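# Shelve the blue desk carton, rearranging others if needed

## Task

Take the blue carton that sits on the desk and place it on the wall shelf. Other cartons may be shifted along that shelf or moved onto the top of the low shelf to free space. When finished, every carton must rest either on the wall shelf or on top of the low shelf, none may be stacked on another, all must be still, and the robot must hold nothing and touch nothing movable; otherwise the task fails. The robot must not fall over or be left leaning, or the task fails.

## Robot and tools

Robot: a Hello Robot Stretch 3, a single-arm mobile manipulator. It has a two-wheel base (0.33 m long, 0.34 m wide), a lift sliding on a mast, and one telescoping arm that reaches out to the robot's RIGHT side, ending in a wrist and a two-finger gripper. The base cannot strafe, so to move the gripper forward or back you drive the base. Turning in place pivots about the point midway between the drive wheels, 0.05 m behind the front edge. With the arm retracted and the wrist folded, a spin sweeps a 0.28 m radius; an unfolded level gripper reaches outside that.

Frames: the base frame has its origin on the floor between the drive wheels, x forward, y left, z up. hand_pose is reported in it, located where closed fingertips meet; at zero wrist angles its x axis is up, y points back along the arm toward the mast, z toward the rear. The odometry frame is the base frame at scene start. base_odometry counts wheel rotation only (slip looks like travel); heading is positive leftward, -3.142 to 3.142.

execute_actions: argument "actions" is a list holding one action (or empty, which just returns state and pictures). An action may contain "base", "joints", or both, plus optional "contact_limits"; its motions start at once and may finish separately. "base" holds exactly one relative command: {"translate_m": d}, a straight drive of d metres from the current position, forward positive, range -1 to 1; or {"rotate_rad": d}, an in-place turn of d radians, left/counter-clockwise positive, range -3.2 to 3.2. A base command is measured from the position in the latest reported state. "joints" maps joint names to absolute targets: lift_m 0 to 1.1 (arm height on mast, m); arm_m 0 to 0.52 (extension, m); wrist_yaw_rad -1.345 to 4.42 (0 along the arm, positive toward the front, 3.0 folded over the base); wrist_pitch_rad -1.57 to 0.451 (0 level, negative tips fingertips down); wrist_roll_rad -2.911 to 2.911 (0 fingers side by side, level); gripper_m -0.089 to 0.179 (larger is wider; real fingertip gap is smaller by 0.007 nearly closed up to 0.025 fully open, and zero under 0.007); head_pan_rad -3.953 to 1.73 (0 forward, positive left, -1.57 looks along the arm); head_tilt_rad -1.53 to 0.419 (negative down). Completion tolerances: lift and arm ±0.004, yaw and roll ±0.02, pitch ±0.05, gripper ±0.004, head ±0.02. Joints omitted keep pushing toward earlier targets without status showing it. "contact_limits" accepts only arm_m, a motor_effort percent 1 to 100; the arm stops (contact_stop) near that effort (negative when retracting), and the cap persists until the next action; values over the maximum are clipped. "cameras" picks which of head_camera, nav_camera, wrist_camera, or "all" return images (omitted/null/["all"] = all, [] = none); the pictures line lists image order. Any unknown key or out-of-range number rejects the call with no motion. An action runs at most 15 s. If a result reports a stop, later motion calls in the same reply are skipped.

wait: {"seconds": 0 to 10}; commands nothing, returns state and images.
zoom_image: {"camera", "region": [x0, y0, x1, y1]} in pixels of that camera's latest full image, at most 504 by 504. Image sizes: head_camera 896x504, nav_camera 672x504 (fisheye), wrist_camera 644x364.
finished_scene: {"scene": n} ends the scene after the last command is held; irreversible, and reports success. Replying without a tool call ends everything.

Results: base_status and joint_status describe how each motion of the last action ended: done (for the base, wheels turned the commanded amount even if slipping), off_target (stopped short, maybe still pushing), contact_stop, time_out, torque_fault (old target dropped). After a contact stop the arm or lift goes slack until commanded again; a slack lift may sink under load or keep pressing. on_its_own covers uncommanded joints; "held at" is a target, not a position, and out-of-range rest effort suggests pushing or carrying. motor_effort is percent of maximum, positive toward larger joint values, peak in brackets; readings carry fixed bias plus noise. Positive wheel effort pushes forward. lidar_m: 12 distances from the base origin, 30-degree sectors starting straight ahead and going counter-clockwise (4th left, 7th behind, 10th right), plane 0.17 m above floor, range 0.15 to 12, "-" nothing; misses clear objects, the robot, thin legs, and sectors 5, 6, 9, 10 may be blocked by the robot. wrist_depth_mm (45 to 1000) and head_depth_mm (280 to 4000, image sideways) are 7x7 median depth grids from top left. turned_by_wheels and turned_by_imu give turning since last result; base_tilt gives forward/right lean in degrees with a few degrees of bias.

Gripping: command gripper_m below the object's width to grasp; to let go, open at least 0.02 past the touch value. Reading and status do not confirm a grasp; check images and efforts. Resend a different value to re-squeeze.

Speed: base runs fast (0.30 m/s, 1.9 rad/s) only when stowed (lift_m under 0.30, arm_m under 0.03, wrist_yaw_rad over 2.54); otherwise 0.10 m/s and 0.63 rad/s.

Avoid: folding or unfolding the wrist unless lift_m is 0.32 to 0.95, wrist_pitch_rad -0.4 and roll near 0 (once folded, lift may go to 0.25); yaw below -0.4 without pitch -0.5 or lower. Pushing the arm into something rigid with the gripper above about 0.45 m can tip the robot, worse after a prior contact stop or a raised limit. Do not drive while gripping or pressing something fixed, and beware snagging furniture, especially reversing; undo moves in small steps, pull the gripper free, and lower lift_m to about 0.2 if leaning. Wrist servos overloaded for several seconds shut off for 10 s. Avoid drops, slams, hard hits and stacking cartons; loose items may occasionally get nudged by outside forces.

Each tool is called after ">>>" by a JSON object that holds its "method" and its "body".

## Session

>>> {"method": "execute_actions", "body": {"actions": [{"joints":{"lift_m":0.28,"head_tilt_rad":-0.3}}]}}

Scene clock: 2.17 s.
base_odometry: x=+0.000 y=+0.000 heading=+0.000 (m, m, rad; odometry frame)
turned_by_wheels: +0.000 (rad since the last result)
turned_by_imu: +0.000 (rad since the last result)
base_tilt: forward=-0.7 right=+0.0 (deg)
lidar_m: 1.95 2.53 2.23 2.25 1.94 1.44 1.62 2.24 2.12 2.17 2.01 1.91
head_depth_mm: 1581 1678 1755 1865 1990 1839 1429 / 1665 1760 1843 1986 2087 1820 1434 / 1742 1844 1941 2089 2202 1822 1438 / 1817 1932 2054 2188 2304 1826 1435 / 1909 2024 2177 2311 2417 1827 1430 / 2018 2158 2315 2495 2502 1823 1424 / 2141 2307 2505 2756 2508 1821 1435
base_status: not commanded
joint_positions: lift_m=+0.281 arm_m=+0.002 wrist_yaw_rad=+2.876 wrist_pitch_rad=-0.415 wrist_roll_rad=+0.015 gripper_m=+0.037 head_pan_rad=-0.019 head_tilt_rad=-0.296
joint_status: all done
motor_effort: left_wheel=-1(0) right_wheel=+0(1) lift_m=+16(28) arm_m=-1(0) wrist_yaw_rad=+0(0) wrist_pitch_rad=+8(8) wrist_roll_rad=+0(0) gripper_m=+1(0) head_pan_rad=+1(0) head_tilt_rad=-2(23) (%)
hand_pose: x=+0.0377 y=+0.0699 z=+0.2938 quat_wxyz=(+0.237, +0.710, +0.051, +0.661) (m; base frame)
wrist_depth_mm: - - - - - - - / - - - - - - - / 979 - - - - - - / 748 - 752 773 782 770 783 / 622 - 615 613 655 620 621 / 508 496 - 508 526 515 517 / 453 - - 448 426 448 438
pictures: head_camera (sideways: a quarter turn clockwise sets it upright), nav_camera (sideways: a quarter turn counterclockwise sets it upright), wrist_camera
Images, in order (width x height): head_camera 896x504, nav_camera 672x504, wrist_camera 644x364.

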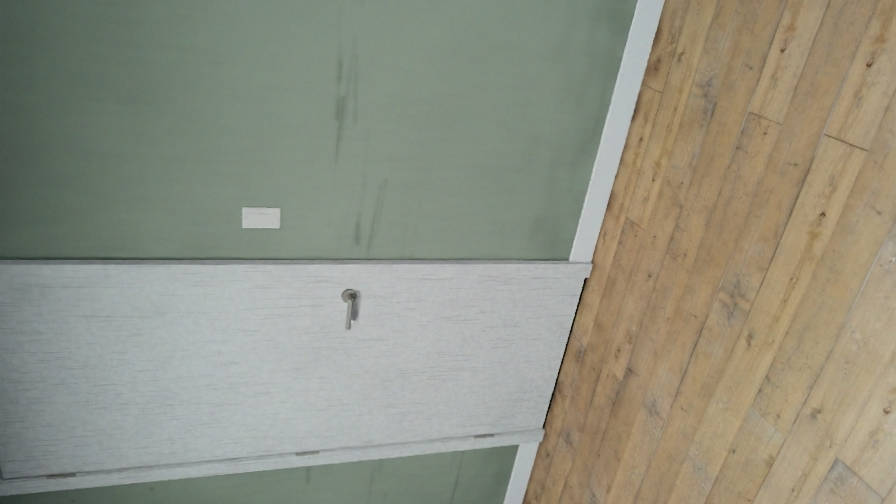

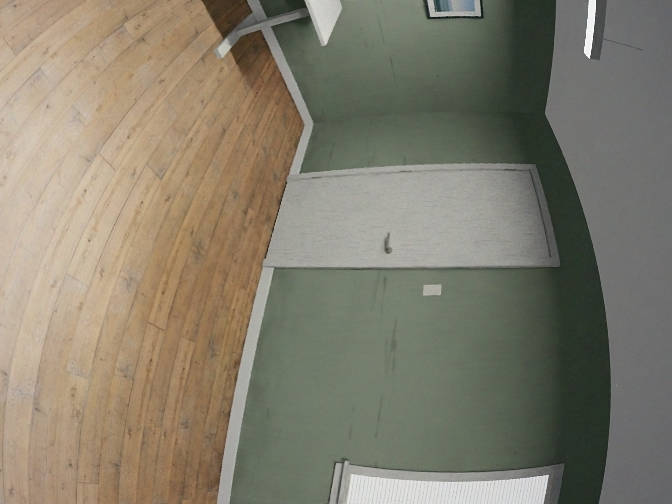

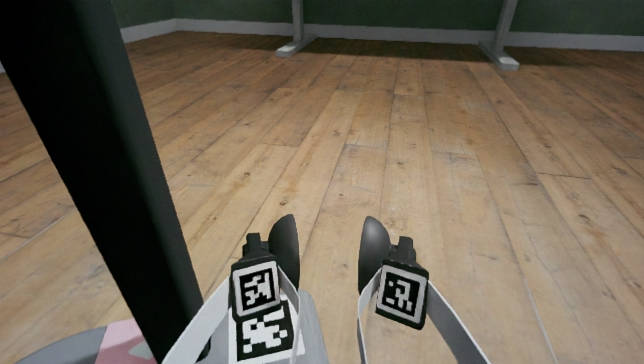

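>>> {"method": "execute_actions", "body": {"actions": [{"base":{"rotate_rad":-2.02}}], "cameras": ["head_camera","nav_camera"]}}

Scene clock: 4.77 s.
base_odometry: x=+0.000 y=+0.000 heading=-2.020 (m, m, rad; odometry frame)
turned_by_wheels: -2.020 (rad since the last result)
turned_by_imu: -2.041 (rad since the last result)
base_tilt: forward=-0.7 right=+0.0 (deg)
lidar_m: 2.12 2.20 1.98 1.90 1.98 2.24 2.28 2.24 1.49 1.44 1.62 2.20
head_depth_mm: 1807 1920 2025 2160 2299 1823 1425 / 1801 1919 2047 2130 2293 1833 1436 / 1800 1937 2054 2126 2314 1825 1438 / 1816 1931 2042 2131 2312 1824 1430 / 1813 1924 2040 2128 2322 1833 1431 / 1818 1921 2062 2195 2305 1819 1428 / 1814 1942 2048 2210 2325 1805 1430
base_status: done
joint_positions: lift_m=+0.280 arm_m=+0.002 wrist_yaw_rad=+2.876 wrist_pitch_rad=-0.415 wrist_roll_rad=+0.015 gripper_m=+0.037 head_pan_rad=-0.019 head_tilt_rad=-0.297
joint_status: not commanded
motor_effort: left_wheel=+2(9) right_wheel=-4(8) lift_m=+16(15) arm_m=-1(1) wrist_yaw_rad=-1(1) wrist_pitch_rad=+8(8) wrist_roll_rad=+0(0) gripper_m=+0(0) head_pan_rad=+0(1) head_tilt_rad=-2(2) (%)
hand_pose: x=+0.0377 y=+0.0699 z=+0.2938 quat_wxyz=(+0.237, +0.710, +0.051, +0.661) (m; base frame)
wrist_depth_mm: - - - - - - - / - - - - - - - / 990 - - - - - - / 762 - 749 771 779 775 785 / 607 - 629 635 646 614 632 / 507 504 - 516 517 519 526 / 446 - - 451 429 446 444
pictures: head_camera (sideways: a quarter turn clockwise sets it upright), nav_camera (sideways: a quarter turn counterclockwise sets it upright)
Images, in order (width x height): head_camera 896x504, nav_camera 672x504.

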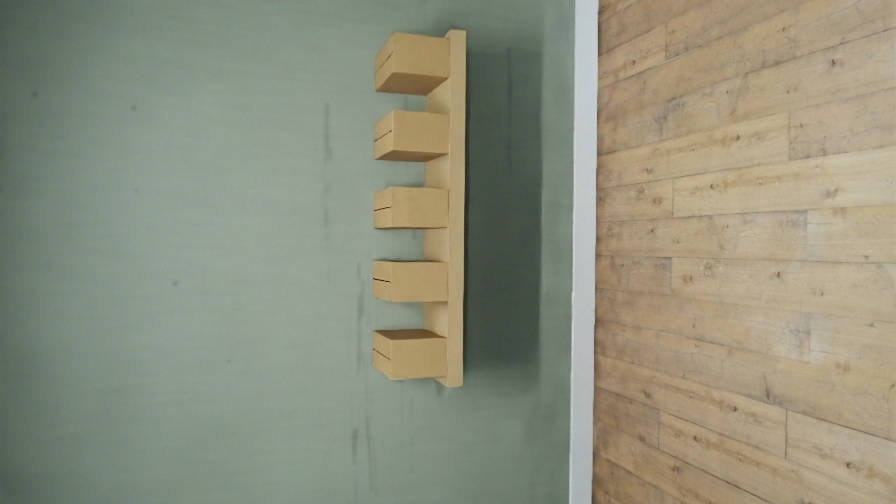

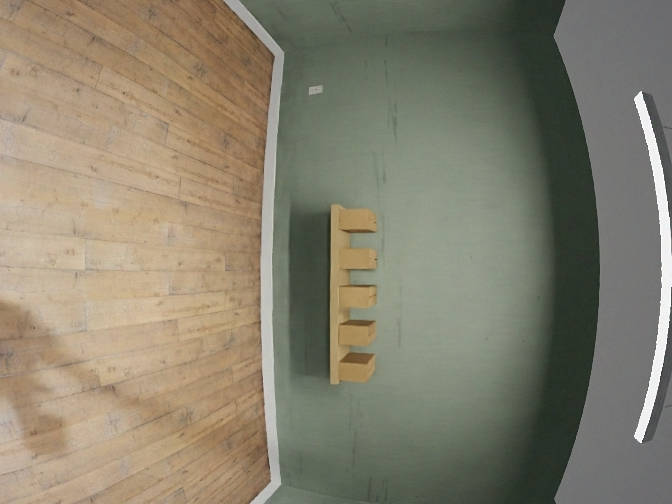

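>>> {"method": "execute_actions", "body": {"actions": [{"base":{"translate_m":1.0},"joints":{"head_pan_rad":-1.57,"head_tilt_rad":-0.7,"gripper_m":0}}], "cameras": []}}

>>> {"method": "execute_actions", "body": {"actions": [{"base":{"translate_m":0.26}}], "cameras": []}}

>>> {"method": "execute_actions", "body": {"actions": [{"base":{"rotate_rad":1.54},"joints":{"lift_m":0.5}}], "cameras": []}}

>>> {"method": "execute_actions", "body": {"actions": [{"joints":{"wrist_yaw_rad":0,"lift_m":0.66}}], "cameras": []}}

>>> {"method": "execute_actions", "body": {"actions": [{"joints":{"wrist_pitch_rad":0,"arm_m":0.06}}], "cameras": ["head_camera","wrist_camera"]}}

Scene clock: 10.40 s.
base_odometry: x=-0.434 y=-0.901 heading=-2.020 (m, m, rad; odometry frame)
turned_by_wheels: +0.000 (rad since the last result)
turned_by_imu: +0.003 (rad since the last result)
base_tilt: forward=-0.7 right=+0.0 (deg)
lidar_m: 1.12 1.17 1.61 1.90 1.98 2.72 3.20 2.60 1.65 1.45 1.58 1.16
head_depth_mm: 1534 1675 1826 1869 1565 1324 1142 / 1547 1684 1762 1863 1568 1327 1144 / 1556 1750 1985 1862 1570 1328 1141 / 1560 1766 2047 1940 1563 1321 1144 / 1570 1797 2058 1954 1580 1320 1140 / 1583 1786 2089 1933 1578 1326 1144 / 1574 1805 2078 1923 1570 1322 1146
base_status: done
joint_positions: lift_m=+0.280 arm_m=+0.002 wrist_yaw_rad=+2.876 wrist_pitch_rad=-0.416 wrist_roll_rad=+0.015 gripper_m=+0.000 head_pan_rad=-1.563 head_tilt_rad=-0.691
joint_status: all done
motor_effort: left_wheel=+2(9) right_wheel=-3(5) lift_m=+16(16) arm_m=-1(1) wrist_yaw_rad=-1(0) wrist_pitch_rad=+8(8) wrist_roll_rad=+0(0) gripper_m=-2(86) head_pan_rad=-4(47) head_tilt_rad=-4(29) (%)
hand_pose: x=+0.0377 y=+0.0699 z=+0.2937 quat_wxyz=(+0.237, +0.710, +0.051, +0.661) (m; base frame)
wrist_depth_mm: - - - - - - - / - - - - - - - / 969 - - - - - 985 / 752 - 755 789 776 786 784 / 606 - 612 670 625 626 616 / 505 490 527 - 514 514 512 / 444 - - 439 439 440 443
pictures: none
No camera images: the call's "cameras" was empty. Leave "cameras" out to get every camera's image.

Scene clock: 13.10 s.
base_odometry: x=-0.547 y=-1.135 heading=-2.020 (m, m, rad; odometry frame)
turned_by_wheels: +0.000 (rad since the last result)
turned_by_imu: +0.001 (rad since the last result)
base_tilt: forward=-0.7 right=+0.1 (deg)
lidar_m: 0.86 0.90 1.23 1.90 1.98 2.72 3.44 2.21 1.51 1.85 1.21 0.89
head_depth_mm: 1549 1691 1692 1819 1575 1323 1143 / 1546 1764 1989 1930 1565 1326 1142 / 1557 1773 2038 1943 1572 1324 1147 / 1565 1776 2044 1922 1568 1318 1140 / 1572 1786 2045 1932 1572 1319 1145 / 1578 1800 2066 1929 1567 1325 1146 / 1578 1801 2039 1925 1566 1314 1145
base_status: done
joint_positions: lift_m=+0.280 arm_m=+0.002 wrist_yaw_rad=+2.876 wrist_pitch_rad=-0.416 wrist_roll_rad=+0.015 gripper_m=+0.000 head_pan_rad=-1.563 head_tilt_rad=-0.691
joint_status: not commanded
motor_effort: left_wheel=+2(9) right_wheel=-3(7) lift_m=+17(16) arm_m=-1(0) wrist_yaw_rad=+0(0) wrist_pitch_rad=+8(8) wrist_roll_rad=+0(0) gripper_m=-2(2) head_pan_rad=-3(5) head_tilt_rad=-4(4) (%)
hand_pose: x=+0.0377 y=+0.0698 z=+0.2937 quat_wxyz=(+0.237, +0.710, +0.051, +0.661) (m; base frame)
wrist_depth_mm: - - - - - - 791 / - - - - - - 807 / 988 - - - - - 819 / 763 - 764 769 780 768 751 / 610 - 614 663 621 615 621 / 513 501 534 - 515 517 517 / 452 - - 437 443 439 438
pictures: none
No camera images: the call's "cameras" was empty. Leave "cameras" out to get every camera's image.

Scene clock: 16.50 s.
base_odometry: x=-0.547 y=-1.135 heading=-0.480 (m, m, rad; odometry frame)
turned_by_wheels: +1.540 (rad since the last result)
turned_by_imu: +1.560 (rad since the last result)
base_tilt: forward=-0.7 right=+0.1 (deg)
lidar_m: 1.90 1.97 2.65 3.44 2.21 1.51 1.73 1.24 0.90 0.86 0.89 1.21
head_depth_mm: 702 797 880 867 1329 1328 1137 / 704 797 864 770 1335 1328 1139 / 705 802 881 795 1334 1323 1146 / 708 804 905 891 1342 1325 1168 / 708 806 843 760 1350 1329 1137 / 711 807 933 895 1346 1323 1140 / 712 806 864 805 1365 1325 1141
base_status: done
joint_positions: lift_m=+0.499 arm_m=+0.002 wrist_yaw_rad=+2.876 wrist_pitch_rad=-0.416 wrist_roll_rad=+0.015 gripper_m=+0.000 head_pan_rad=-1.563 head_tilt_rad=-0.692
joint_status: all done
motor_effort: left_wheel=-3(8) right_wheel=+3(9) lift_m=+42(45) arm_m=-1(1) wrist_yaw_rad=+0(0) wrist_pitch_rad=+9(8) wrist_roll_rad=+0(0) gripper_m=-1(1) head_pan_rad=-4(3) head_tilt_rad=-4(5) (%)
hand_pose: x=+0.0377 y=+0.0698 z=+0.5126 quat_wxyz=(+0.237, +0.710, +0.052, +0.661) (m; base frame)
wrist_depth_mm: - - - - - - - / - - - - - - - / - - - - - - - / - - - - - - - / 931 - 948 - 935 940 949 / 782 774 810 - 786 793 803 / 666 669 682 671 677 671 686
pictures: none
No camera images: the call's "cameras" was empty. Leave "cameras" out to get every camera's image.

Scene clock: 18.93 s.
base_odometry: x=-0.547 y=-1.135 heading=-0.480 (m, m, rad; odometry frame)
turned_by_wheels: +0.000 (rad since the last result)
turned_by_imu: +0.000 (rad since the last result)
base_tilt: forward=-0.7 right=+0.1 (deg)
lidar_m: 1.90 1.96 2.67 3.45 2.21 1.51 1.73 1.23 0.90 0.86 0.89 1.21
head_depth_mm: 702 795 880 866 1326 1316 1167 / 704 798 865 772 1331 1319 1182 / 706 800 882 793 1334 1332 - / 710 804 906 893 1347 1333 1124 / 707 805 847 762 1347 1325 1144 / 712 806 931 895 1356 1324 1138 / 712 808 868 808 1363 1328 1144
base_status: not commanded
joint_positions: lift_m=+0.659 arm_m=+0.002 wrist_yaw_rad=+0.003 wrist_pitch_rad=-0.416 wrist_roll_rad=+0.015 gripper_m=+0.000 head_pan_rad=-1.563 head_tilt_rad=-0.692
joint_status: all done
motor_effort: left_wheel=-3(3) right_wheel=+3(2) lift_m=+42(42) arm_m=+0(1) wrist_yaw_rad=-2(3) wrist_pitch_rad=+8(8) wrist_roll_rad=-1(0) gripper_m=-2(2) head_pan_rad=-3(3) head_tilt_rad=-3(3) (%)
hand_pose: x=-0.0209 y=-0.3716 z=+0.6726 quat_wxyz=(+0.687, +0.146, -0.697, -0.147) (m; base frame)
wrist_depth_mm: 348 423 329 556 325 422 332 / 365 404 360 444 350 407 353 / 387 390 386 381 380 381 378 / 739 735 735 738 740 730 732 / 837 838 839 802 842 814 797 / 949 936 935 - 911 912 886 / 826 847 827 854 852 833 853
pictures: none
No camera images: the call's "cameras" was empty. Leave "cameras" out to get every camera's image.

Scene clock: 20.50 s.
base_odometry: x=-0.547 y=-1.135 heading=-0.480 (m, m, rad; odometry frame)
turned_by_wheels: +0.000 (rad since the last result)
turned_by_imu: +0.000 (rad since the last result)
base_tilt: forward=-0.7 right=+0.1 (deg)
lidar_m: 1.90 1.96 2.66 3.45 2.20 1.51 1.73 1.24 0.90 0.86 0.89 1.20
head_depth_mm: 701 797 879 867 1324 1321 1161 / 703 801 864 771 1331 1352 - / 706 801 884 795 1333 1360 - / 710 803 904 891 1341 1321 1145 / 710 805 845 761 1345 1326 1145 / 711 809 933 892 1351 1323 1141 / 712 808 866 808 1364 1324 1144
base_status: not commanded
joint_positions: lift_m=+0.659 arm_m=+0.060 wrist_yaw_rad=+0.002 wrist_pitch_rad=-0.021 wrist_roll_rad=+0.015 gripper_m=+0.000 head_pan_rad=-1.563 head_tilt_rad=-0.692
joint_status: all done
motor_effort: left_wheel=-3(3) right_wheel=+3(3) lift_m=+42(42) arm_m=+1(1) wrist_yaw_rad=-2(3) wrist_pitch_rad=+11(9) wrist_roll_rad=+0(0) gripper_m=-2(1) head_pan_rad=-4(3) head_tilt_rad=-3(3) (%)
hand_pose: x=-0.0209 y=-0.4604 z=+0.7687 quat_wxyz=(+0.702, +0.008, -0.712, -0.007) (m; base frame)
wrist_depth_mm: 529 529 520 524 526 518 520 / 546 543 548 534 540 543 538 / 354 310 304 556 301 394 337 / 353 319 318 561 311 418 313 / 353 395 325 517 322 415 323 / 333 333 331 - 329 333 328 / 643 635 628 632 643 617 626
pictures: head_camera (sideways: a quarter turn clockwise sets it upright), wrist_camera
Images, in order (width x height): head_camera 896x504, wrist_camera 644x364.

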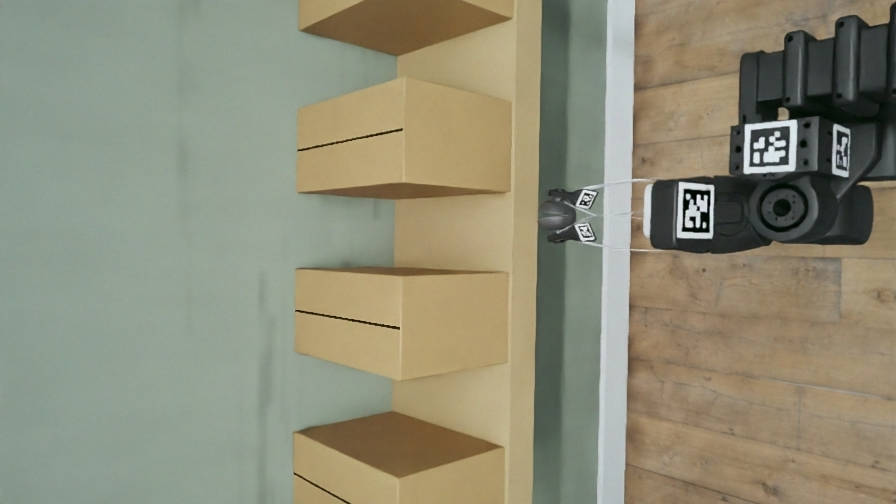

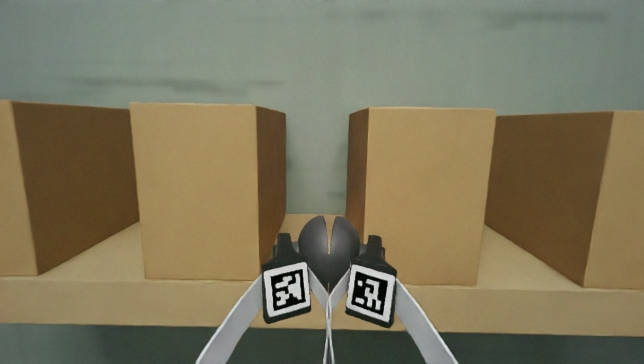

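>>> {"method": "execute_actions", "body": {"actions": [{"base":{"translate_m":0.013},"joints":{"lift_m":0.625,"arm_m":0.33}}], "cameras": []}}

>>> {"method": "execute_actions", "body": {"actions": [{"joints":{"gripper_m":0.08},"base":{"translate_m":0.06}}], "cameras": []}}

>>> {"method": "execute_actions", "body": {"actions": [{"base":{"translate_m":-0.12}}], "cameras": []}}

>>> {"method": "execute_actions", "body": {"actions": [{"joints":{"gripper_m":0.0,"arm_m":0},"base":{"translate_m":0.03}}], "cameras": ["head_camera"]}}

>>> {"method": "execute_actions", "body": {"actions": [{"joints":{"wrist_yaw_rad":3,"wrist_pitch_rad":-0.4,"lift_m":0.285,"head_pan_rad":0,"head_tilt_rad":-0.4},"base":{"rotate_rad":1.55}}], "cameras": []}}

>>> {"method": "execute_actions", "body": {"actions": [{"base":{"translate_m":1}}], "cameras": []}}

>>> {"method": "execute_actions", "body": {"actions": [{"base":{"translate_m":1}}], "cameras": ["head_camera","nav_camera"]}}

Scene clock: 24.33 s.
base_odometry: x=-0.535 y=-1.141 heading=-0.480 (m, m, rad; odometry frame)
turned_by_wheels: +0.000 (rad since the last result)
turned_by_imu: +0.001 (rad since the last result)
base_tilt: forward=-0.7 right=+0.1 (deg)
lidar_m: 1.88 1.95 2.65 3.45 2.22 1.52 1.73 1.24 0.89 0.86 0.89 1.21
head_depth_mm: 701 798 888 881 1324 1323 1165 / 705 801 865 748 1293 - 1143 / 704 801 885 773 1406 1320 1143 / 707 801 891 823 1385 1325 1140 / 709 805 843 760 1346 1322 1148 / 711 809 915 892 1360 1318 1136 / 711 810 845 787 1353 1317 1139
base_status: done
joint_positions: lift_m=+0.626 arm_m=+0.330 wrist_yaw_rad=+0.001 wrist_pitch_rad=-0.020 wrist_roll_rad=+0.015 gripper_m=+0.000 head_pan_rad=-1.563 head_tilt_rad=-0.692
joint_status: all done
motor_effort: left_wheel=-3(4) right_wheel=+2(8) lift_m=+16(37) arm_m=+2(0) wrist_yaw_rad=-2(3) wrist_pitch_rad=+10(11) wrist_roll_rad=+0(0) gripper_m=-1(2) head_pan_rad=-3(3) head_tilt_rad=-4(4) (%)
hand_pose: x=-0.0211 y=-0.7304 z=+0.7350 quat_wxyz=(+0.702, +0.008, -0.712, -0.007) (m; base frame)
wrist_depth_mm: - 96 268 272 270 90 59 / - 96 193 281 181 89 59 / - 97 194 289 179 88 59 / - 97 196 298 177 88 59 / - 98 198 305 176 88 58 / - 98 173 - 151 87 58 / - 98 177 197 179 87 58
pictures: none
No camera images: the call's "cameras" was empty. Leave "cameras" out to get every camera's image.

Scene clock: 26.20 s.
base_odometry: x=-0.482 y=-1.169 heading=-0.480 (m, m, rad; odometry frame)
turned_by_wheels: +0.000 (rad since the last result)
turned_by_imu: +0.000 (rad since the last result)
base_tilt: forward=-0.7 right=+0.1 (deg)
lidar_m: 1.83 1.89 2.55 3.45 2.25 1.58 1.74 1.24 0.90 0.86 0.89 1.20
head_depth_mm: 700 792 880 767 1324 1322 1167 / 703 801 844 749 1287 - 1142 / 704 800 922 950 1407 1325 1141 / 706 803 889 844 1373 1319 1146 / 710 803 844 757 1345 1321 1146 / 711 808 872 811 1355 1322 1145 / 709 806 874 764 1364 1324 1140
base_status: done
joint_positions: lift_m=+0.626 arm_m=+0.330 wrist_yaw_rad=-0.001 wrist_pitch_rad=-0.020 wrist_roll_rad=+0.015 gripper_m=+0.080 head_pan_rad=-1.563 head_tilt_rad=-0.692
joint_status: all done
motor_effort: left_wheel=-3(4) right_wheel=+3(9) lift_m=+16(16) arm_m=+2(2) wrist_yaw_rad=-1(1) wrist_pitch_rad=+10(10) wrist_roll_rad=+0(0) gripper_m=+0(86) head_pan_rad=-4(4) head_tilt_rad=-3(4) (%)
hand_pose: x=-0.0217 y=-0.7304 z=+0.7350 quat_wxyz=(+0.702, +0.007, -0.712, -0.008) (m; base frame)
wrist_depth_mm: - 107 270 271 270 269 130 / 83 107 206 277 279 195 130 / 83 108 205 287 287 193 129 / 83 109 206 296 297 192 128 / 84 109 208 307 303 192 128 / 84 110 - 256 251 179 127 / 85 104 185 195 198 178 128
pictures: none
No camera images: the call's "cameras" was empty. Leave "cameras" out to get every camera's image.

Scene clock: 28.67 s.
base_odometry: x=-0.589 y=-1.113 heading=-0.480 (m, m, rad; odometry frame)
turned_by_wheels: +0.000 (rad since the last result)
turned_by_imu: +0.001 (rad since the last result)
base_tilt: forward=-0.7 right=+0.0 (deg)
lidar_m: 1.95 2.01 2.73 3.45 2.17 1.46 1.73 1.24 0.89 0.86 0.89 1.20
head_depth_mm: 701 797 861 757 1326 1328 1161 / 704 798 846 754 1285 - 1145 / 705 802 888 861 1402 1328 1144 / 707 803 926 952 1390 1332 1148 / 710 808 912 893 1353 1327 1142 / 709 807 846 770 1348 1321 1142 / 713 808 879 792 1365 1319 1146
base_status: done
joint_positions: lift_m=+0.626 arm_m=+0.330 wrist_yaw_rad=+0.000 wrist_pitch_rad=-0.020 wrist_roll_rad=+0.015 gripper_m=+0.080 head_pan_rad=-1.563 head_tilt_rad=-0.692
joint_status: not commanded
motor_effort: left_wheel=-2(7) right_wheel=+1(2) lift_m=+16(16) arm_m=+2(2) wrist_yaw_rad=-1(1) wrist_pitch_rad=+11(10) wrist_roll_rad=+0(0) gripper_m=+1(0) head_pan_rad=-3(4) head_tilt_rad=-4(3) (%)
hand_pose: x=-0.0214 y=-0.7304 z=+0.7350 quat_wxyz=(+0.702, +0.007, -0.712, -0.007) (m; base frame)
wrist_depth_mm: 272 274 274 274 270 124 85 / 218 281 280 282 234 124 85 / 218 289 290 286 232 124 84 / 221 299 298 300 232 124 84 / 221 304 308 307 263 123 84 / 222 252 - 258 261 115 84 / 192 193 194 195 187 115 84
pictures: none
No camera images: the call's "cameras" was empty. Leave "cameras" out to get every camera's image.

Scene clock: 32.30 s.
base_odometry: x=-0.562 y=-1.127 heading=-0.480 (m, m, rad; odometry frame)
turned_by_wheels: +0.000 (rad since the last result)
turned_by_imu: +0.000 (rad since the last result)
base_tilt: forward=-0.7 right=+0.1 (deg)
lidar_m: 1.92 1.98 2.69 3.44 2.19 1.50 1.73 1.24 0.90 0.86 0.89 1.21
head_depth_mm: 702 799 858 769 1318 1329 1153 / 704 800 842 773 1332 1322 1167 / 704 801 906 896 1327 1341 1167 / 709 802 929 923 1334 1335 1124 / 707 807 891 866 1347 1327 1135 / 710 809 845 762 1355 1323 1149 / 709 808 877 802 1365 1314 1142
base_status: done
joint_positions: lift_m=+0.626 arm_m=+0.002 wrist_yaw_rad=+0.000 wrist_pitch_rad=-0.020 wrist_roll_rad=+0.015 gripper_m=+0.000 head_pan_rad=-1.563 head_tilt_rad=-0.692
joint_status: all done
joint sent to its limit — the command would take arm_m past its lower limit, so that joint was sent only as far as its limit.
motor_effort: left_wheel=-3(4) right_wheel=+2(7) lift_m=+16(16) arm_m=-3(1) wrist_yaw_rad=-1(0) wrist_pitch_rad=+10(10) wrist_roll_rad=+0(0) gripper_m=-1(85) head_pan_rad=-4(5) head_tilt_rad=-4(4) (%)
hand_pose: x=-0.0214 y=-0.4029 z=+0.7350 quat_wxyz=(+0.702, +0.007, -0.712, -0.007) (m; base frame)
wrist_depth_mm: 582 574 586 585 583 595 583 / 390 356 610 597 589 588 580 / 368 361 501 622 385 360 357 / 380 373 506 624 385 375 371 / 385 385 387 469 384 379 377 / 678 686 679 - 685 673 671 / 700 688 709 704 697 692 690
pictures: head_camera (sideways: a quarter turn clockwise sets it upright)
Images, in order (width x height): head_camera 896x504.

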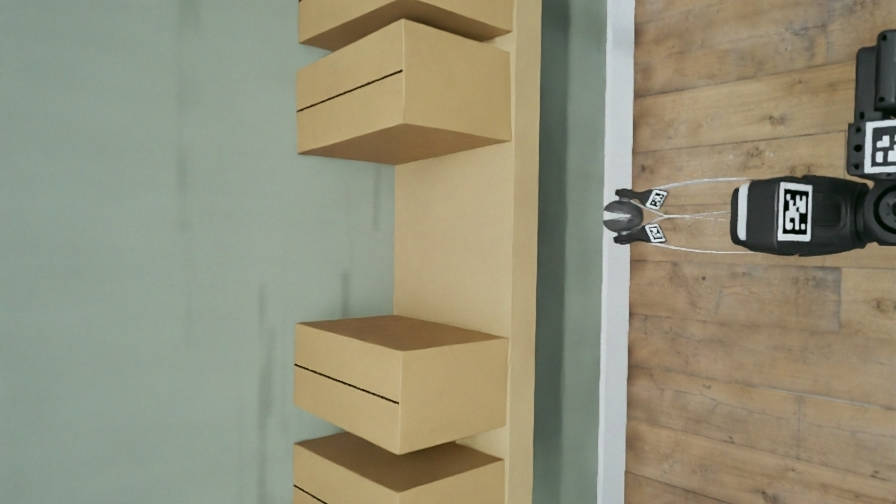

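Scene clock: 36.23 s.
base_odometry: x=-0.562 y=-1.127 heading=+1.070 (m, m, rad; odometry frame)
turned_by_wheels: +1.550 (rad since the last result)
turned_by_imu: +1.571 (rad since the last result)
base_tilt: forward=-0.7 right=+0.0 (deg)
lidar_m: 3.45 2.19 1.49 1.66 1.25 0.90 0.86 0.89 1.19 1.92 1.98 2.66
head_depth_mm: 3297 3570 3825 3027 2104 1639 1321 / 3252 3528 3826 2984 2123 1630 1328 / 3254 3439 3827 3016 2126 1621 1315 / 3274 3517 3882 3034 2121 1627 1321 / 3286 3509 3849 2994 2134 1631 1321 / 3218 3527 3868 2972 2134 1631 1321 / 3254 3554 3844 3001 2093 1628 1315
base_status: done
joint_positions: lift_m=+0.286 arm_m=+0.002 wrist_yaw_rad=+2.998 wrist_pitch_rad=-0.415 wrist_roll_rad=+0.015 gripper_m=+0.000 head_pan_rad=-0.007 head_tilt_rad=-0.408
joint_status: all done
motor_effort: left_wheel=-3(7) right_wheel=+2(6) lift_m=+16(16) arm_m=-2(2) wrist_yaw_rad=+1(2) wrist_pitch_rad=+8(7) wrist_roll_rad=+0(0) gripper_m=-2(1) head_pan_rad=+2(48) head_tilt_rad=+5(28) (%)
hand_pose: x=+0.0110 y=+0.0753 z=+0.2989 quat_wxyz=(+0.196, +0.706, +0.094, +0.674) (m; base frame)
wrist_depth_mm: - - - - - - - / - - - - - - - / - - - - - - - / 782 776 762 778 795 774 780 / 635 617 624 693 634 646 628 / 526 517 - - 519 521 519 / 461 - - - 450 445 448
pictures: none
No camera images: the call's "cameras" was empty. Leave "cameras" out to get every camera's image.

Scene clock: 41.23 s.
base_odometry: x=-0.081 y=-0.250 heading=+1.069 (m, m, rad; odometry frame)
turned_by_wheels: +0.000 (rad since the last result)
turned_by_imu: +0.003 (rad since the last result)
base_tilt: forward=-0.7 right=+0.1 (deg)
lidar_m: 2.49 2.50 1.60 1.45 1.71 1.94 1.86 1.92 1.98 1.89 1.95 2.61
head_depth_mm: 2406 2642 2810 3010 2112 1624 1319 / 2407 2608 2755 2877 2134 1613 1318 / 2440 2654 2373 3032 2123 1627 1325 / 2425 2618 2763 2998 2130 1622 1322 / 2420 2620 2732 3027 2114 1622 1319 / 2400 2603 2594 2827 2092 1615 1313 / 2437 2603 2804 3016 2108 1612 1310
base_status: done
joint_positions: lift_m=+0.285 arm_m=+0.002 wrist_yaw_rad=+2.998 wrist_pitch_rad=-0.415 wrist_roll_rad=+0.015 gripper_m=+0.000 head_pan_rad=-0.007 head_tilt_rad=-0.407
joint_status: not commanded
motor_effort: left_wheel=-3(6) right_wheel=+2(9) lift_m=+16(16) arm_m=-2(2) wrist_yaw_rad=+0(1) wrist_pitch_rad=+8(8) wrist_roll_rad=+0(0) gripper_m=-2(2) head_pan_rad=+3(5) head_tilt_rad=+3(4) (%)
hand_pose: x=+0.0109 y=+0.0753 z=+0.2988 quat_wxyz=(+0.196, +0.706, +0.094, +0.674) (m; base frame)
wrist_depth_mm: - - - - - - - / - - - - - - - / - - - - - - - / 776 800 781 797 760 788 801 / 619 620 613 670 628 637 632 / 515 520 - - 527 525 521 / 458 - - - 448 444 454
pictures: none
No camera images: the call's "cameras" was empty. Leave "cameras" out to get every camera's image.

Scene clock: 46.23 s.
base_odometry: x=+0.399 y=+0.626 heading=+1.069 (m, m, rad; odometry frame)
turned_by_wheels: +0.000 (rad since the last result)
turned_by_imu: +0.003 (rad since the last result)
base_tilt: forward=-0.7 right=+0.1 (deg)
lidar_m: 1.88 1.56 1.96 1.51 1.93 2.11 2.86 2.71 1.95 1.86 1.92 1.52
head_depth_mm: 1558 1691 1830 1365 1963 1589 1322 / 1553 1707 1822 1212 2114 1642 1320 / 1567 1702 1827 1279 2108 1630 1321 / 1572 1711 1835 1352 2125 1629 1318 / 1568 1705 1826 1442 2125 1625 1315 / 1571 1698 1836 1439 2114 1634 1310 / 1571 1703 1836 1433 2015 1607 1311
base_status: done
joint_positions: lift_m=+0.285 arm_m=+0.002 wrist_yaw_rad=+2.998 wrist_pitch_rad=-0.415 wrist_roll_rad=+0.015 gripper_m=+0.000 head_pan_rad=-0.007 head_tilt_rad=-0.407
joint_status: not commanded
motor_effort: left_wheel=-3(6) right_wheel=+2(9) lift_m=+16(16) arm_m=-2(2) wrist_yaw_rad=+1(1) wrist_pitch_rad=+8(8) wrist_roll_rad=+0(0) gripper_m=-2(2) head_pan_rad=+4(4) head_tilt_rad=+3(5) (%)
hand_pose: x=+0.0109 y=+0.0753 z=+0.2988 quat_wxyz=(+0.196, +0.706, +0.095, +0.674) (m; base frame)
wrist_depth_mm: - - - - - - - / - - - - - - - / - - - - - - - / 777 766 768 783 798 782 797 / 622 622 616 670 621 618 629 / 512 514 - - 523 524 524 / 455 - - - 450 451 451
pictures: head_camera (sideways: a quarter turn clockwise sets it upright), nav_camera (sideways: a quarter turn counterclockwise sets it upright)
Images, in order (width x height): head_camera 896x504, nav_camera 672x504.

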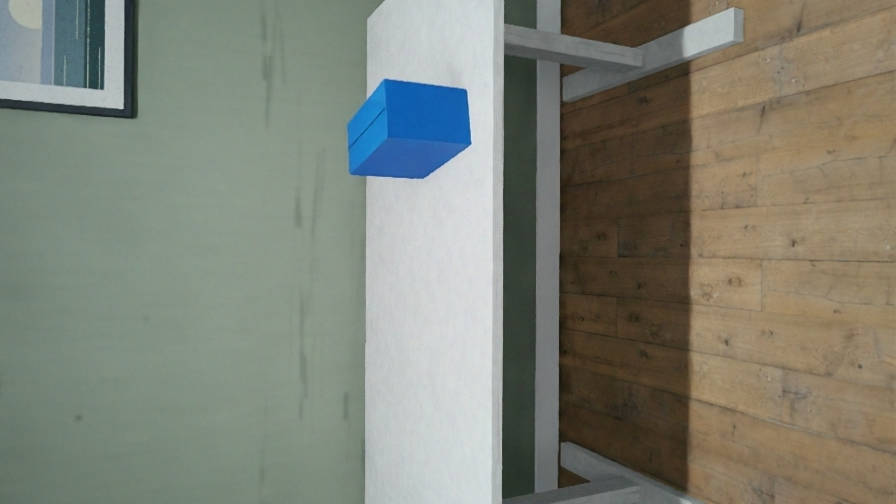

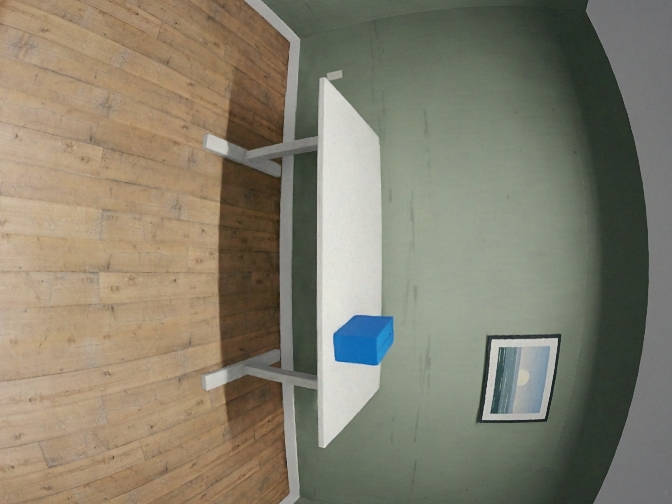

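>>> {"method": "execute_actions", "body": {"actions": [{"base":{"translate_m":0.56}}], "cameras": []}}

>>> {"method": "execute_actions", "body": {"actions": [{"base":{"rotate_rad":1.55},"joints":{"lift_m":0.56,"head_pan_rad":-1.57,"head_tilt_rad":-0.7}}], "cameras": []}}

>>> {"method": "execute_actions", "body": {"actions": [{"base":{"translate_m":-0.28},"joints":{"lift_m":0.715,"wrist_yaw_rad":0.2}}], "cameras": []}}

>>> {"method": "execute_actions", "body": {"actions": [{"joints":{"wrist_pitch_rad":0,"gripper_m":0.179,"arm_m":0.13}}], "cameras": ["head_camera","wrist_camera"]}}

Scene clock: 50.23 s.
base_odometry: x=+0.669 y=+1.117 heading=+1.069 (m, m, rad; odometry frame)
turned_by_wheels: +0.000 (rad since the last result)
turned_by_imu: +0.002 (rad since the last result)
base_tilt: forward=-0.7 right=+0.1 (deg)
lidar_m: 1.32 1.08 1.85 1.89 1.94 2.09 3.40 2.70 1.94 1.84 1.90 1.01
head_depth_mm: 1070 1174 1284 1352 707 731 1317 / 1090 1176 1284 1353 804 729 1320 / 1088 1182 1278 1354 951 731 1320 / 1092 1176 1285 1355 952 731 1322 / 1091 1181 1293 1352 951 730 1325 / 1086 1173 1281 1348 949 730 1318 / 1087 1172 1280 1352 946 727 1321
base_status: done
joint_positions: lift_m=+0.285 arm_m=+0.002 wrist_yaw_rad=+2.998 wrist_pitch_rad=-0.415 wrist_roll_rad=+0.015 gripper_m=+0.000 head_pan_rad=-0.007 head_tilt_rad=-0.407
joint_status: not commanded
motor_effort: left_wheel=-3(6) right_wheel=+3(10) lift_m=+16(16) arm_m=-2(2) wrist_yaw_rad=+1(0) wrist_pitch_rad=+8(8) wrist_roll_rad=+0(0) gripper_m=-2(2) head_pan_rad=+3(2) head_tilt_rad=+4(3) (%)
hand_pose: x=+0.0109 y=+0.0753 z=+0.2988 quat_wxyz=(+0.196, +0.706, +0.095, +0.674) (m; base frame)
wrist_depth_mm: - - - - - - - / - - - - - - - / - - - - - - 950 / 761 749 774 762 765 789 788 / 622 614 615 677 619 625 631 / 519 512 - - 523 524 526 / 452 - - - 445 449 447
pictures: none
No camera images: the call's "cameras" was empty. Leave "cameras" out to get every camera's image.

Scene clock: 53.63 s.
base_odometry: x=+0.669 y=+1.117 heading=+2.619 (m, m, rad; odometry frame)
turned_by_wheels: +1.550 (rad since the last result)
turned_by_imu: +1.570 (rad since the last result)
base_tilt: forward=-0.7 right=+0.1 (deg)
lidar_m: 1.89 1.73 2.10 3.38 2.72 1.95 1.84 1.90 1.01 1.32 1.09 1.82
head_depth_mm: 1101 1251 758 757 1441 1327 1145 / 1102 1256 830 804 1481 1323 1158 / 1104 1256 1100 854 1495 1328 1142 / 1109 1248 1106 855 1497 1323 1168 / 1108 1257 1105 853 1495 1325 1140 / 1104 1251 1111 852 1490 1322 1143 / 1109 1254 1103 856 1485 1318 1144
base_status: done
joint_positions: lift_m=+0.559 arm_m=+0.002 wrist_yaw_rad=+2.998 wrist_pitch_rad=-0.415 wrist_roll_rad=+0.015 gripper_m=+0.000 head_pan_rad=-1.563 head_tilt_rad=-0.691
joint_status: all done
motor_effort: left_wheel=-3(8) right_wheel=+3(8) lift_m=+41(41) arm_m=-2(2) wrist_yaw_rad=+1(0) wrist_pitch_rad=+8(8) wrist_roll_rad=+0(0) gripper_m=-2(3) head_pan_rad=-3(50) head_tilt_rad=-4(27) (%)
hand_pose: x=+0.0109 y=+0.0752 z=+0.5727 quat_wxyz=(+0.196, +0.705, +0.095, +0.674) (m; base frame)
wrist_depth_mm: - - - - - - - / - - - - - - - / - - - - - - - / - - - - - - - / - - - - - - - / 851 862 - - 853 851 883 / 738 734 742 745 754 737 753
pictures: none
No camera images: the call's "cameras" was empty. Leave "cameras" out to get every camera's image.

Scene clock: 57.90 s.
base_odometry: x=+0.911 y=+0.978 heading=+2.619 (m, m, rad; odometry frame)
turned_by_wheels: +0.000 (rad since the last result)
turned_by_imu: +0.000 (rad since the last result)
base_tilt: forward=-0.7 right=+0.1 (deg)
lidar_m: 2.16 1.97 2.71 3.38 2.32 1.66 1.56 1.61 0.91 0.90 1.37 1.28
head_depth_mm: 1109 1259 1107 852 1497 1328 1188 / 1108 1264 1100 857 1421 1296 - / 1113 1263 1110 853 1491 1320 - / 1110 1266 758 777 1496 - 1117 / 1110 1263 869 803 1483 1325 1140 / 1111 1272 1107 853 1486 1323 1136 / 1112 1261 1110 854 1494 1324 1146
base_status: done
joint_positions: lift_m=+0.715 arm_m=+0.002 wrist_yaw_rad=+0.202 wrist_pitch_rad=-0.416 wrist_roll_rad=+0.015 gripper_m=+0.000 head_pan_rad=-1.563 head_tilt_rad=-0.691
joint_status: all done
motor_effort: left_wheel=-3(7) right_wheel=+2(3) lift_m=+42(41) arm_m=-2(2) wrist_yaw_rad=-2(3) wrist_pitch_rad=+8(8) wrist_roll_rad=+0(0) gripper_m=-1(1) head_pan_rad=-4(4) head_tilt_rad=-4(3) (%)
hand_pose: x=+0.0237 y=-0.3673 z=+0.7277 quat_wxyz=(+0.698, +0.215, -0.679, -0.077) (m; base frame)
wrist_depth_mm: 922 950 967 348 341 885 872 / 474 475 482 379 382 489 493 / 898 362 343 328 324 323 328 / - - - - - 689 285 / - - - - - - - / - - - - - - - / 882 902 881 907 879 882 922
pictures: none
No camera images: the call's "cameras" was empty. Leave "cameras" out to get every camera's image.

Scene clock: 60.17 s.
base_odometry: x=+0.911 y=+0.978 heading=+2.619 (m, m, rad; odometry frame)
turned_by_wheels: +0.000 (rad since the last result)
turned_by_imu: +0.000 (rad since the last result)
base_tilt: forward=-0.7 right=+0.1 (deg)
lidar_m: 2.16 1.97 2.72 3.39 2.31 1.66 1.56 1.61 0.91 0.90 1.36 1.29
head_depth_mm: 1110 1259 1107 852 1486 1355 - / 1110 1255 1104 850 1356 - 1145 / 1112 1269 1105 882 1524 - 1144 / 1114 1260 758 777 754 1296 1142 / 1110 1267 867 814 1495 1328 1142 / 1115 1265 1102 852 1487 1324 1138 / 1109 1264 1111 851 1494 1323 1140
base_status: not commanded
joint_positions: lift_m=+0.715 arm_m=+0.130 wrist_yaw_rad=+0.202 wrist_pitch_rad=-0.020 wrist_roll_rad=+0.015 gripper_m=+0.179 head_pan_rad=-1.563 head_tilt_rad=-0.691
joint_status: all done
motor_effort: left_wheel=-3(3) right_wheel=+2(2) lift_m=+42(41) arm_m=+2(2) wrist_yaw_rad=-2(2) wrist_pitch_rad=+11(10) wrist_roll_rad=+0(0) gripper_m=+1(87) head_pan_rad=-5(5) head_tilt_rad=-4(4) (%)
hand_pose: x=+0.0298 y=-0.5252 z=+0.8239 quat_wxyz=(+0.699, +0.079, -0.708, +0.063) (m; base frame)
wrist_depth_mm: - - 966 925 870 822 794 / - - 976 937 897 855 841 / - - - 253 252 881 836 / 873 905 928 257 261 890 840 / 489 517 507 266 268 531 538 / 359 340 342 276 276 354 359 / 247 260 262 263 264 267 -
pictures: head_camera (sideways: a quarter turn clockwise sets it upright), wrist_camera
Images, in order (width x height): head_camera 896x504, wrist_camera 644x364.

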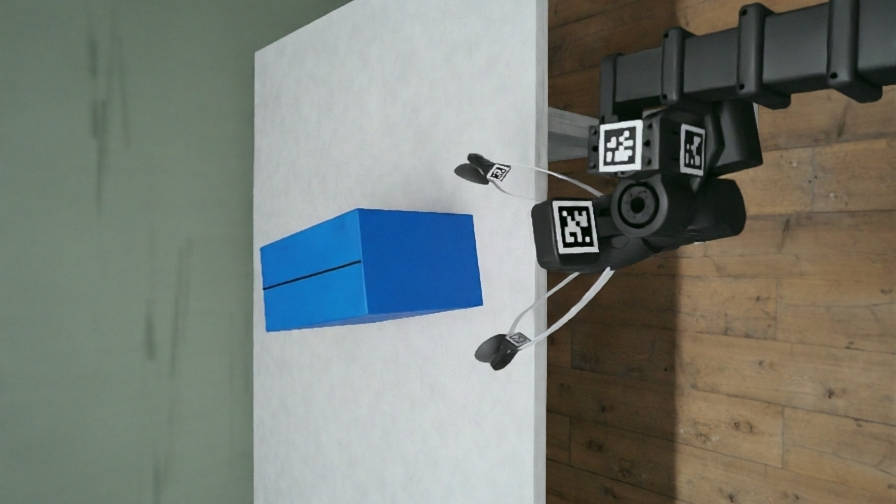

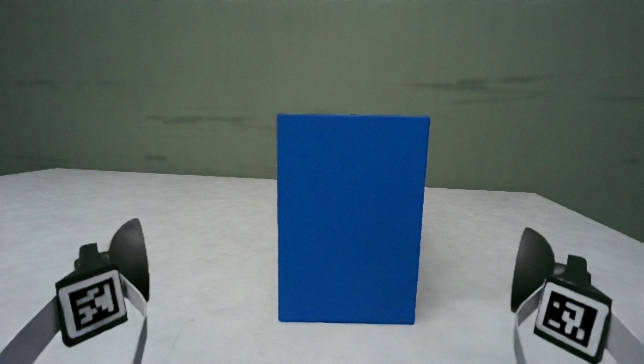

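>>> {"method": "execute_actions", "body": {"actions": [{"base":{"translate_m":0.01},"joints":{"arm_m":0.28}}], "cameras": ["wrist_camera"]}}

>>> {"method": "execute_actions", "body": {"actions": [{"joints":{"gripper_m":0.068}}], "cameras": []}}

>>> {"method": "execute_actions", "body": {"actions": [{"joints":{"lift_m":0.76,"wrist_pitch_rad":0.1}}], "cameras": []}}

>>> {"method": "execute_actions", "body": {"actions": [{"joints":{"lift_m":0.79,"wrist_yaw_rad":0,"arm_m":0.01},"base":{"rotate_rad":1.43}}], "cameras": ["head_camera","wrist_camera"]}}

Scene clock: 63.10 s.
base_odometry: x=+0.903 y=+0.983 heading=+2.619 (m, m, rad; odometry frame)
turned_by_wheels: +0.000 (rad since the last result)
turned_by_imu: +0.000 (rad since the last result)
base_tilt: forward=-0.7 right=+0.1 (deg)
lidar_m: 2.15 1.96 2.70 3.39 2.34 1.67 1.57 1.62 0.91 0.91 1.36 1.28
head_depth_mm: 1106 1260 1104 852 1493 1338 - / 1108 1262 1105 882 - 1288 1131 / 1110 1261 1110 884 1491 1327 1141 / 1114 1258 757 746 1490 1321 1143 / 1115 1262 975 816 1492 1319 1143 / 1111 1264 1104 851 1485 1318 1145 / 1115 1269 1104 853 1495 1326 1138
base_status: done
joint_positions: lift_m=+0.715 arm_m=+0.280 wrist_yaw_rad=+0.202 wrist_pitch_rad=-0.020 wrist_roll_rad=+0.015 gripper_m=+0.179 head_pan_rad=-1.563 head_tilt_rad=-0.691
joint_status: all done
motor_effort: left_wheel=-3(4) right_wheel=+2(7) lift_m=+42(42) arm_m=+2(1) wrist_yaw_rad=-1(2) wrist_pitch_rad=+10(11) wrist_roll_rad=+0(0) gripper_m=+0(0) head_pan_rad=-4(4) head_tilt_rad=-4(4) (%)
hand_pose: x=+0.0298 y=-0.6752 z=+0.8241 quat_wxyz=(+0.699, +0.079, -0.708, +0.063) (m; base frame)
wrist_depth_mm: 935 869 821 781 735 709 684 / 991 899 843 820 771 716 707 / 979 944 103 103 103 104 712 / 906 678 107 106 106 750 726 / 488 112 110 110 109 111 537 / 357 115 114 113 112 213 357 / 247 236 117 117 117 249 -
pictures: wrist_camera
Images, in order (width x height): wrist_camera 644x364.

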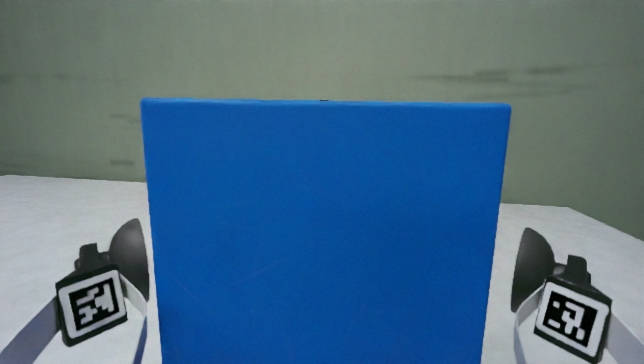

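Scene clock: 64.70 s.
base_odometry: x=+0.903 y=+0.983 heading=+2.619 (m, m, rad; odometry frame)
turned_by_wheels: +0.000 (rad since the last result)
turned_by_imu: +0.000 (rad since the last result)
base_tilt: forward=-0.7 right=+0.1 (deg)
lidar_m: 2.16 1.96 2.71 3.36 2.32 1.66 1.57 1.62 0.91 0.91 1.37 1.27
head_depth_mm: 1109 1259 1110 856 1485 1338 - / 1107 1267 1105 881 - 1288 1129 / 1112 1264 1104 897 1487 1326 1144 / 1117 1265 755 754 1493 1327 1146 / 1111 1269 1021 828 1491 1323 1139 / 1118 1264 1107 854 1491 1324 1145 / 1117 1264 1107 854 1492 1316 1144
base_status: not commanded
joint_positions: lift_m=+0.715 arm_m=+0.280 wrist_yaw_rad=+0.202 wrist_pitch_rad=-0.020 wrist_roll_rad=+0.015 gripper_m=+0.069 head_pan_rad=-1.563 head_tilt_rad=-0.691
joint_status: all done
motor_effort: left_wheel=-3(3) right_wheel=+2(2) lift_m=+41(42) arm_m=+2(2) wrist_yaw_rad=-2(1) wrist_pitch_rad=+10(10) wrist_roll_rad=+0(0) gripper_m=-22(100) head_pan_rad=-4(5) head_tilt_rad=-4(4) (%)
hand_pose: x=+0.0298 y=-0.6752 z=+0.8241 quat_wxyz=(+0.699, +0.079, -0.708, +0.063) (m; base frame)
wrist_depth_mm: 924 859 815 775 727 699 684 / 954 901 855 800 767 716 693 / - 923 116 115 115 717 706 / 897 933 119 119 118 753 732 / 491 500 123 123 122 483 531 / 338 348 127 126 126 125 359 / 270 247 131 131 129 250 268
pictures: none
No camera images: the call's "cameras" was empty. Leave "cameras" out to get every camera's image.

Scene clock: 65.93 s.
base_odometry: x=+0.903 y=+0.983 heading=+2.619 (m, m, rad; odometry frame)
turned_by_wheels: +0.000 (rad since the last result)
turned_by_imu: +0.000 (rad since the last result)
base_tilt: forward=-0.7 right=+0.0 (deg)
lidar_m: 2.15 1.97 2.71 3.39 2.33 1.67 1.57 1.62 0.91 0.91 1.37 1.28
head_depth_mm: 1104 1262 1103 856 1469 - - / 1112 1260 1100 - 1420 1288 1144 / 1111 1268 1103 - 1522 1324 1145 / 1112 1219 691 790 1493 1322 1147 / 1113 1240 1024 830 1494 1322 1144 / 1111 1263 1100 854 1488 1322 1143 / 1111 1265 1104 854 1490 1326 1140
base_status: not commanded
joint_positions: lift_m=+0.759 arm_m=+0.280 wrist_yaw_rad=+0.202 wrist_pitch_rad=+0.067 wrist_roll_rad=+0.015 gripper_m=+0.072 head_pan_rad=-1.563 head_tilt_rad=-0.691
joint_status: all done
motor_effort: left_wheel=-3(3) right_wheel=+3(2) lift_m=+42(42) arm_m=+2(2) wrist_yaw_rad=-1(1) wrist_pitch_rad=+17(22) wrist_roll_rad=+0(0) gripper_m=-21(22) head_pan_rad=-4(4) head_tilt_rad=-4(4) (%)
hand_pose: x=+0.0301 y=-0.6768 z=+0.8914 quat_wxyz=(+0.696, +0.048, -0.711, +0.094) (m; base frame)
wrist_depth_mm: 967 912 849 810 766 730 712 / 953 911 862 819 766 759 698 / 986 911 122 121 120 742 709 / - 990 124 123 123 750 715 / 849 921 125 125 124 760 747 / 519 546 127 127 126 126 563 / 394 363 129 129 128 377 406
pictures: none
No camera images: the call's "cameras" was empty. Leave "cameras" out to get every camera's image.

Scene clock: 69.13 s.
base_odometry: x=+0.903 y=+0.983 heading=-2.235 (m, m, rad; odometry frame)
turned_by_wheels: +1.430 (rad since the last result)
turned_by_imu: +1.450 (rad since the last result)
base_tilt: forward=-0.7 right=+0.1 (deg)
lidar_m: 3.39 2.73 1.75 1.57 1.59 1.46 0.90 1.33 1.27 2.15 1.96 2.28
head_depth_mm: 1919 2187 2302 1929 1562 1362 - / 1893 2151 2396 1875 1529 1347 - / 1862 2122 571 460 517 - - / 1847 2090 597 461 527 1307 1148 / 1828 2064 2304 1923 1565 1329 1145 / 1802 2027 2302 1916 1570 1327 1145 / 1776 1994 2254 1934 1572 1329 1140
base_status: done
joint_positions: lift_m=+0.789 arm_m=+0.010 wrist_yaw_rad=+0.001 wrist_pitch_rad=+0.068 wrist_roll_rad=+0.015 gripper_m=+0.072 head_pan_rad=-1.563 head_tilt_rad=-0.691
joint_status: all done
motor_effort: left_wheel=-3(7) right_wheel=+2(10) lift_m=+43(45) arm_m=-2(4) wrist_yaw_rad=-2(2) wrist_pitch_rad=+16(17) wrist_roll_rad=+0(0) gripper_m=-21(21) head_pan_rad=-3(4) head_tilt_rad=-3(4) (%)
hand_pose: x=-0.0211 y=-0.4125 z=+0.9215 quat_wxyz=(+0.701, -0.023, -0.712, +0.024) (m; base frame)
wrist_depth_mm: - - - - - - - / - - - - - - - / - - 121 121 120 - - / - - 124 123 123 - - / - - 126 125 124 926 - / - - 128 126 126 126 635 / - - 129 128 128 - 489
pictures: head_camera (sideways: a quarter turn clockwise sets it upright), wrist_camera
Images, in order (width x height): head_camera 896x504, wrist_camera 644x364.

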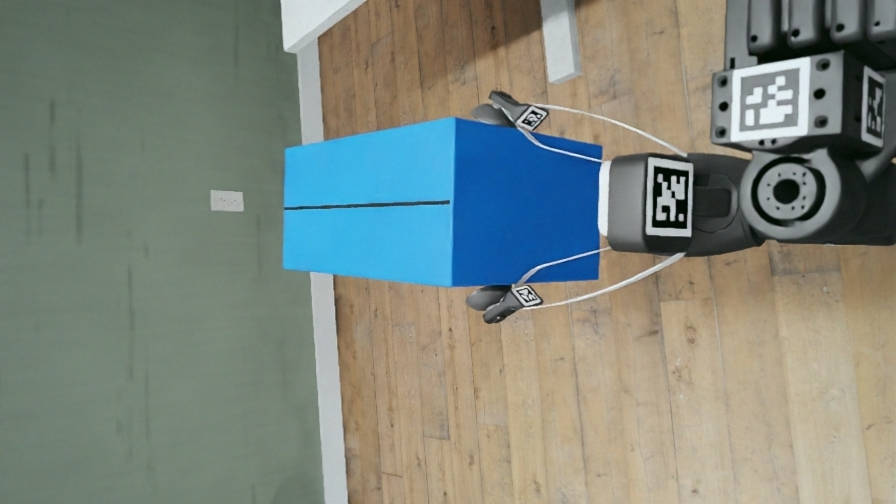

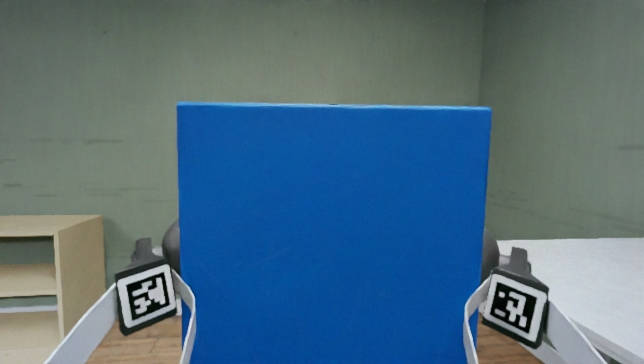

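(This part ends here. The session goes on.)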